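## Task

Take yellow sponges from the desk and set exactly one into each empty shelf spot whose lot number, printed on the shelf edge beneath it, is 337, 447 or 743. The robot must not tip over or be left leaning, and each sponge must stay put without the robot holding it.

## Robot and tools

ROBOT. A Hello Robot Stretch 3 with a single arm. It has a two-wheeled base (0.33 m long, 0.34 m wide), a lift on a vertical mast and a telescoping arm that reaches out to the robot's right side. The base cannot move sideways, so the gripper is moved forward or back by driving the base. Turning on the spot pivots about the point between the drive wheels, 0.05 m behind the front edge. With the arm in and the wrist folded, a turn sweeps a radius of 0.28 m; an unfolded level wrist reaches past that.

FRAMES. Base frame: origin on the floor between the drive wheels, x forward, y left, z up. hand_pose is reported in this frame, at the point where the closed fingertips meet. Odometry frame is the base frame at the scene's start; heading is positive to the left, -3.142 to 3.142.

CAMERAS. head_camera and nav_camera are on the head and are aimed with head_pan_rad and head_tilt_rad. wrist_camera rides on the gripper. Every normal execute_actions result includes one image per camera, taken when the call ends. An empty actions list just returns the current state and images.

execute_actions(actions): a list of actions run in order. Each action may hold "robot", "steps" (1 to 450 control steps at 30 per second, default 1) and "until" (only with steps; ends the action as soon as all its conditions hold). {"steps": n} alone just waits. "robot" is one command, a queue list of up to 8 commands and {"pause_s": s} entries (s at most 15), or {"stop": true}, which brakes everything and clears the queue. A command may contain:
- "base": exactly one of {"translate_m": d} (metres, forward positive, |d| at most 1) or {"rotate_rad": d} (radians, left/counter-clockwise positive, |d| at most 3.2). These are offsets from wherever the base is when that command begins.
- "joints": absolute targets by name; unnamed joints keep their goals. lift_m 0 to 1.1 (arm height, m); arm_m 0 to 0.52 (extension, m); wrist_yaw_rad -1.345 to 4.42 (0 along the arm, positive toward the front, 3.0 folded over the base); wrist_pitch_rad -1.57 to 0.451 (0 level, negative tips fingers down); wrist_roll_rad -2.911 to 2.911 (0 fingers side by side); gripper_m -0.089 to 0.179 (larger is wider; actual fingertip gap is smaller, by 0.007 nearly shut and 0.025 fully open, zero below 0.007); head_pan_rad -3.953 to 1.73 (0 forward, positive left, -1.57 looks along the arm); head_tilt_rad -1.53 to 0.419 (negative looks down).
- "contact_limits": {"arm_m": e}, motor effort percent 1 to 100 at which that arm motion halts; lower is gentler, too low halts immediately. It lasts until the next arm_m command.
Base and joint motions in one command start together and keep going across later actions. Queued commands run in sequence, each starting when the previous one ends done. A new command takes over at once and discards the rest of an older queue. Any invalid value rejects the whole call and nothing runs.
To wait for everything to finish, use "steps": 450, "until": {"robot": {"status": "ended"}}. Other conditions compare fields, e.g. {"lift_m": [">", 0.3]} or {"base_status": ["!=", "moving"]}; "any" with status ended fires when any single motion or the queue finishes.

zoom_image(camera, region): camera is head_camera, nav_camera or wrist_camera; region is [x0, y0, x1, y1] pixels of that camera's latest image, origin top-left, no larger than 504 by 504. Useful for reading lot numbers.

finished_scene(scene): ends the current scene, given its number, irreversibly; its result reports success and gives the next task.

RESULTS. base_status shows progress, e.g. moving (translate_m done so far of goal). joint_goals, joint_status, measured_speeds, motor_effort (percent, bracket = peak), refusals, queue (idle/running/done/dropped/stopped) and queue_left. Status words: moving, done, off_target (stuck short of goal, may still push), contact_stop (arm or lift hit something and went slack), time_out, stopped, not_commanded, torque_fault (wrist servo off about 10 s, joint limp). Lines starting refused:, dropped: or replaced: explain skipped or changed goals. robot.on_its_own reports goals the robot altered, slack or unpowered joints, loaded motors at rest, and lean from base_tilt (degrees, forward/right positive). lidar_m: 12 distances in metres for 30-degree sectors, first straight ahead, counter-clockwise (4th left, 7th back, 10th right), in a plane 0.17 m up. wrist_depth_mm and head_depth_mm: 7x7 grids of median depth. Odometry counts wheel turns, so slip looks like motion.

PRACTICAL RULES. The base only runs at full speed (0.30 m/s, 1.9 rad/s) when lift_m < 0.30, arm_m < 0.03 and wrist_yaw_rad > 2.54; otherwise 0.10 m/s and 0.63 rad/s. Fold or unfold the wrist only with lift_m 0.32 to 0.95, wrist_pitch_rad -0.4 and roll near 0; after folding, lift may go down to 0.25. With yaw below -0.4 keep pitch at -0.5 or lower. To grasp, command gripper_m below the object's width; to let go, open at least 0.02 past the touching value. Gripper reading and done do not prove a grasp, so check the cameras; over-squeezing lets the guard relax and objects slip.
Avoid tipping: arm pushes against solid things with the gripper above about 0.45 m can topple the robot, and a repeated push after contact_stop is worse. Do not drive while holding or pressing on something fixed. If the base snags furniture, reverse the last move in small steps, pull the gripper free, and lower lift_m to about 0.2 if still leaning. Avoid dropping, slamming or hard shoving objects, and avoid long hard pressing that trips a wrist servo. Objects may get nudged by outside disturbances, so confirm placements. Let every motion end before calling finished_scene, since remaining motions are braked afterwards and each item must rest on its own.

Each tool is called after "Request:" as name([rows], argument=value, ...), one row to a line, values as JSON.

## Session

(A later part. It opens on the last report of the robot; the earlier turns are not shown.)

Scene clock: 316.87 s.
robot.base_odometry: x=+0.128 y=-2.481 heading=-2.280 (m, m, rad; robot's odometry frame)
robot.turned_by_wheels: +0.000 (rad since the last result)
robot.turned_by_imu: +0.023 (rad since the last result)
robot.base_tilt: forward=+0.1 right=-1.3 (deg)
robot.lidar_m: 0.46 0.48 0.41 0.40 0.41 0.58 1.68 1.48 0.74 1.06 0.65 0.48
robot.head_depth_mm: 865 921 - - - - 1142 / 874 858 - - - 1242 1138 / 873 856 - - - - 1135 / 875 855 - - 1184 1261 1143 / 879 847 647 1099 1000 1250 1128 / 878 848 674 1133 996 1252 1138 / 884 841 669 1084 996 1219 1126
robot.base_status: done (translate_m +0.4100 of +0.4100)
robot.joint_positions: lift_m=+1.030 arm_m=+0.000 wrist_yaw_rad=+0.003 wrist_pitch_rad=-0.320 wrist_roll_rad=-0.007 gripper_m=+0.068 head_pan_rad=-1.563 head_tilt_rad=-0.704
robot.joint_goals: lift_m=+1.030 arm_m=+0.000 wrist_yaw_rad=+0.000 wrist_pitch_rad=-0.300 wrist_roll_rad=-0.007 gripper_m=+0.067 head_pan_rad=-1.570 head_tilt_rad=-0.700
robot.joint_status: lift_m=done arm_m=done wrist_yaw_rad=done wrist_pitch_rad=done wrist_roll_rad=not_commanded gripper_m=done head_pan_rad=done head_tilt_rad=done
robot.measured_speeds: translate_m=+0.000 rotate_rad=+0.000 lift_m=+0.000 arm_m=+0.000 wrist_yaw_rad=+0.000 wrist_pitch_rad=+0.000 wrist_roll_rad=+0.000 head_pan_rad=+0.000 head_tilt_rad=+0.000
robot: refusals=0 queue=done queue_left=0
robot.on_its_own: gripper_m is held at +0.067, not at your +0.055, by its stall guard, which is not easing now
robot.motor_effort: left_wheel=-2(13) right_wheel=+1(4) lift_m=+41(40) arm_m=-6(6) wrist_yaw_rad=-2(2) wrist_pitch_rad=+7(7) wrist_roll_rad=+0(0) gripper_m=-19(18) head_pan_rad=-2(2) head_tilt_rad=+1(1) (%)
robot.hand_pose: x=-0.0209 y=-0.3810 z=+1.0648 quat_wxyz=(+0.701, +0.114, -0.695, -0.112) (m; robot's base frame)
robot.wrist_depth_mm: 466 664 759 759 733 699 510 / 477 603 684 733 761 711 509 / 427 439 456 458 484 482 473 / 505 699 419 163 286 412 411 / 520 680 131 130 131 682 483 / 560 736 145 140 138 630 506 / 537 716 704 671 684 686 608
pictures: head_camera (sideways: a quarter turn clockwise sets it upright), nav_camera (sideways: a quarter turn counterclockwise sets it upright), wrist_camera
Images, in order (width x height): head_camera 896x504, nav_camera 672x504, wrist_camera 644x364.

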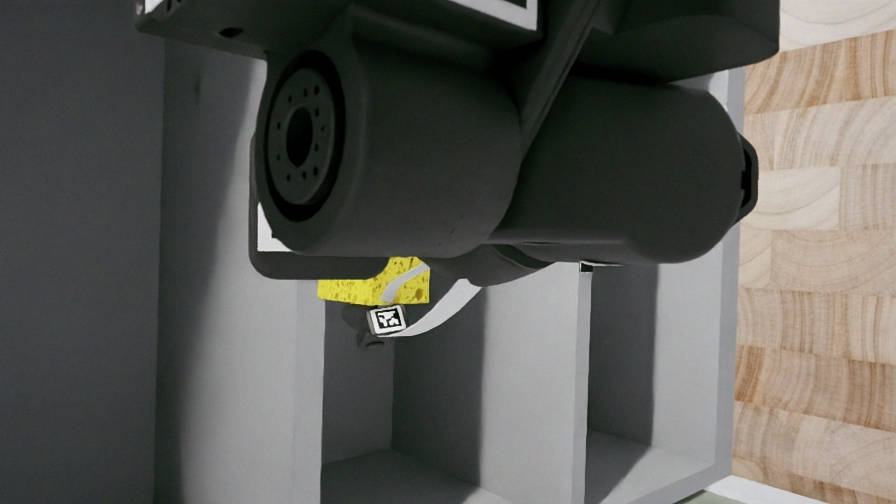

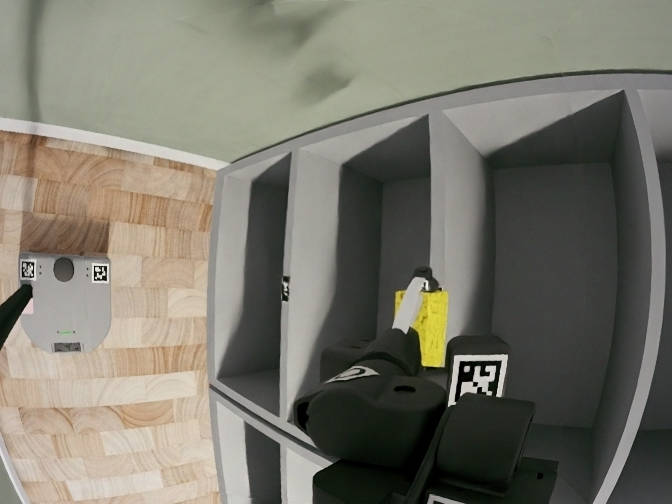

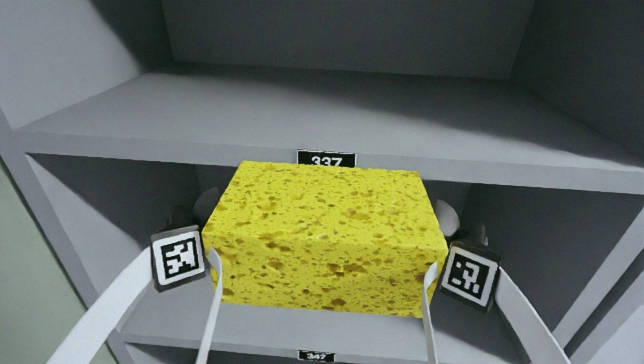

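Request:
execute_actions([
  {"robot":[{"joints":{"arm_m":0.35}},{"joints":{"lift_m":0.986}},{"joints":{"gripper_m":0.14}},{"joints":{"arm_m":0.12}}],"steps":450,"until":{"robot":{"status":"ended"}}},
])

Scene clock: 327.67 s.
robot.base_odometry: x=+0.128 y=-2.481 heading=-2.280 (m, m, rad; robot's odometry frame)
robot.turned_by_wheels: +0.000 (rad since the last result)
robot.turned_by_imu: +0.000 (rad since the last result)
robot.base_tilt: forward=+0.3 right=-1.0 (deg)
robot.lidar_m: 0.46 0.49 0.41 0.40 0.42 0.58 1.68 1.48 0.74 1.06 0.65 0.48
robot.head_depth_mm: 871 930 - - 985 1237 1144 / 872 946 - - 975 1256 1141 / 873 882 - - 981 1258 1138 / 880 854 - 1101 993 1261 1139 / 877 848 659 1137 1007 1252 1136 / 882 844 674 1128 1001 1250 1130 / 888 840 673 1080 992 1229 1133
robot.base_status: done (translate_m +0.4100 of +0.4100)
robot.joint_positions: lift_m=+0.986 arm_m=+0.120 wrist_yaw_rad=+0.001 wrist_pitch_rad=-0.319 wrist_roll_rad=-0.007 gripper_m=+0.140 head_pan_rad=-1.563 head_tilt_rad=-0.704
robot.joint_goals: lift_m=+0.986 arm_m=+0.120 wrist_yaw_rad=+0.000 wrist_pitch_rad=-0.300 wrist_roll_rad=-0.007 gripper_m=+0.140 head_pan_rad=-1.570 head_tilt_rad=-0.700
robot.joint_status: lift_m=done arm_m=done wrist_yaw_rad=done wrist_pitch_rad=done wrist_roll_rad=not_commanded gripper_m=done head_pan_rad=done head_tilt_rad=done
robot.measured_speeds: translate_m=+0.000 rotate_rad=+0.000 lift_m=+0.000 arm_m=+0.000 wrist_yaw_rad=+0.000 wrist_pitch_rad=+0.000 wrist_roll_rad=+0.000 head_pan_rad=+0.000 head_tilt_rad=+0.000
robot: refusals=0 queue=done queue_left=0
robot.motor_effort: left_wheel=-2(2) right_wheel=+1(1) lift_m=+20(42) arm_m=-7(7) wrist_yaw_rad=-2(2) wrist_pitch_rad=+6(6) wrist_roll_rad=+0(0) gripper_m=+0(83) head_pan_rad=-1(2) head_tilt_rad=+0(0) (%)
robot.hand_pose: x=-0.0212 y=-0.5011 z=+1.0219 quat_wxyz=(+0.701, +0.113, -0.695, -0.112) (m; robot's base frame)
robot.wrist_depth_mm: 465 634 639 636 631 609 517 / 446 505 512 369 584 596 490 / 320 332 341 334 357 361 383 / 457 295 292 286 283 281 276 / 497 618 881 914 866 657 458 / 490 692 734 757 752 - 478 / 485 608 619 630 634 632 450
pictures: head_camera (sideways: a quarter turn clockwise sets it upright), nav_camera (sideways: a quarter turn counterclockwise sets it upright), wrist_camera
Images, in order (width x height): head_camera 896x504, nav_camera 672x504, wrist_camera 644x364.

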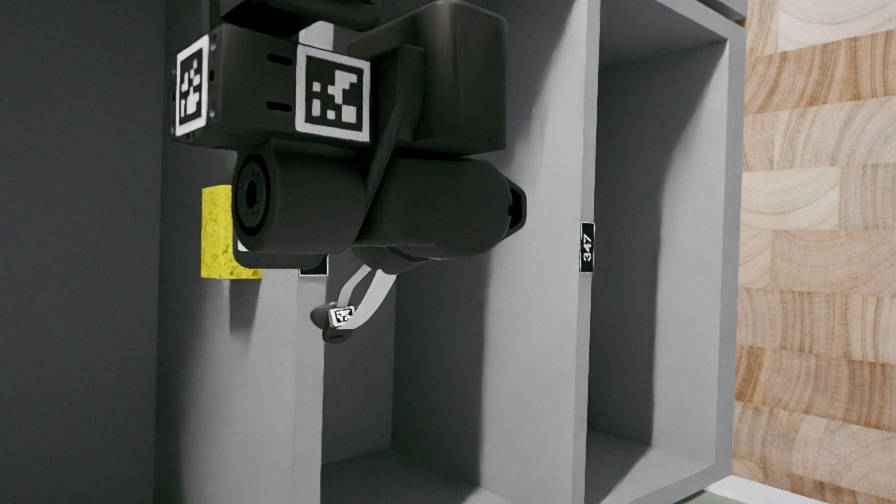

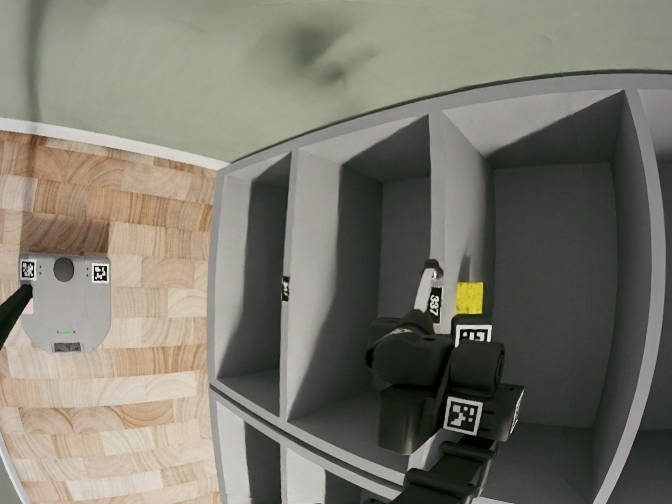

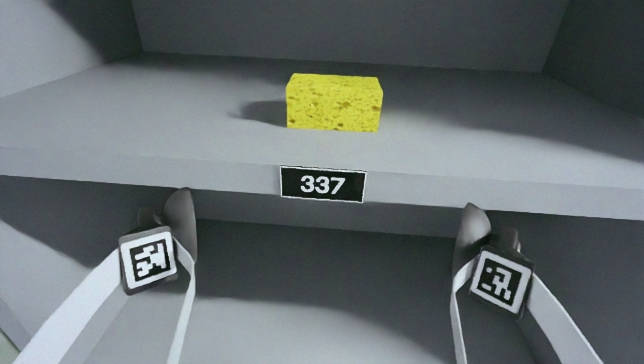

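Request:
finished_scene(scene=2)

The scene is finished: the task was done.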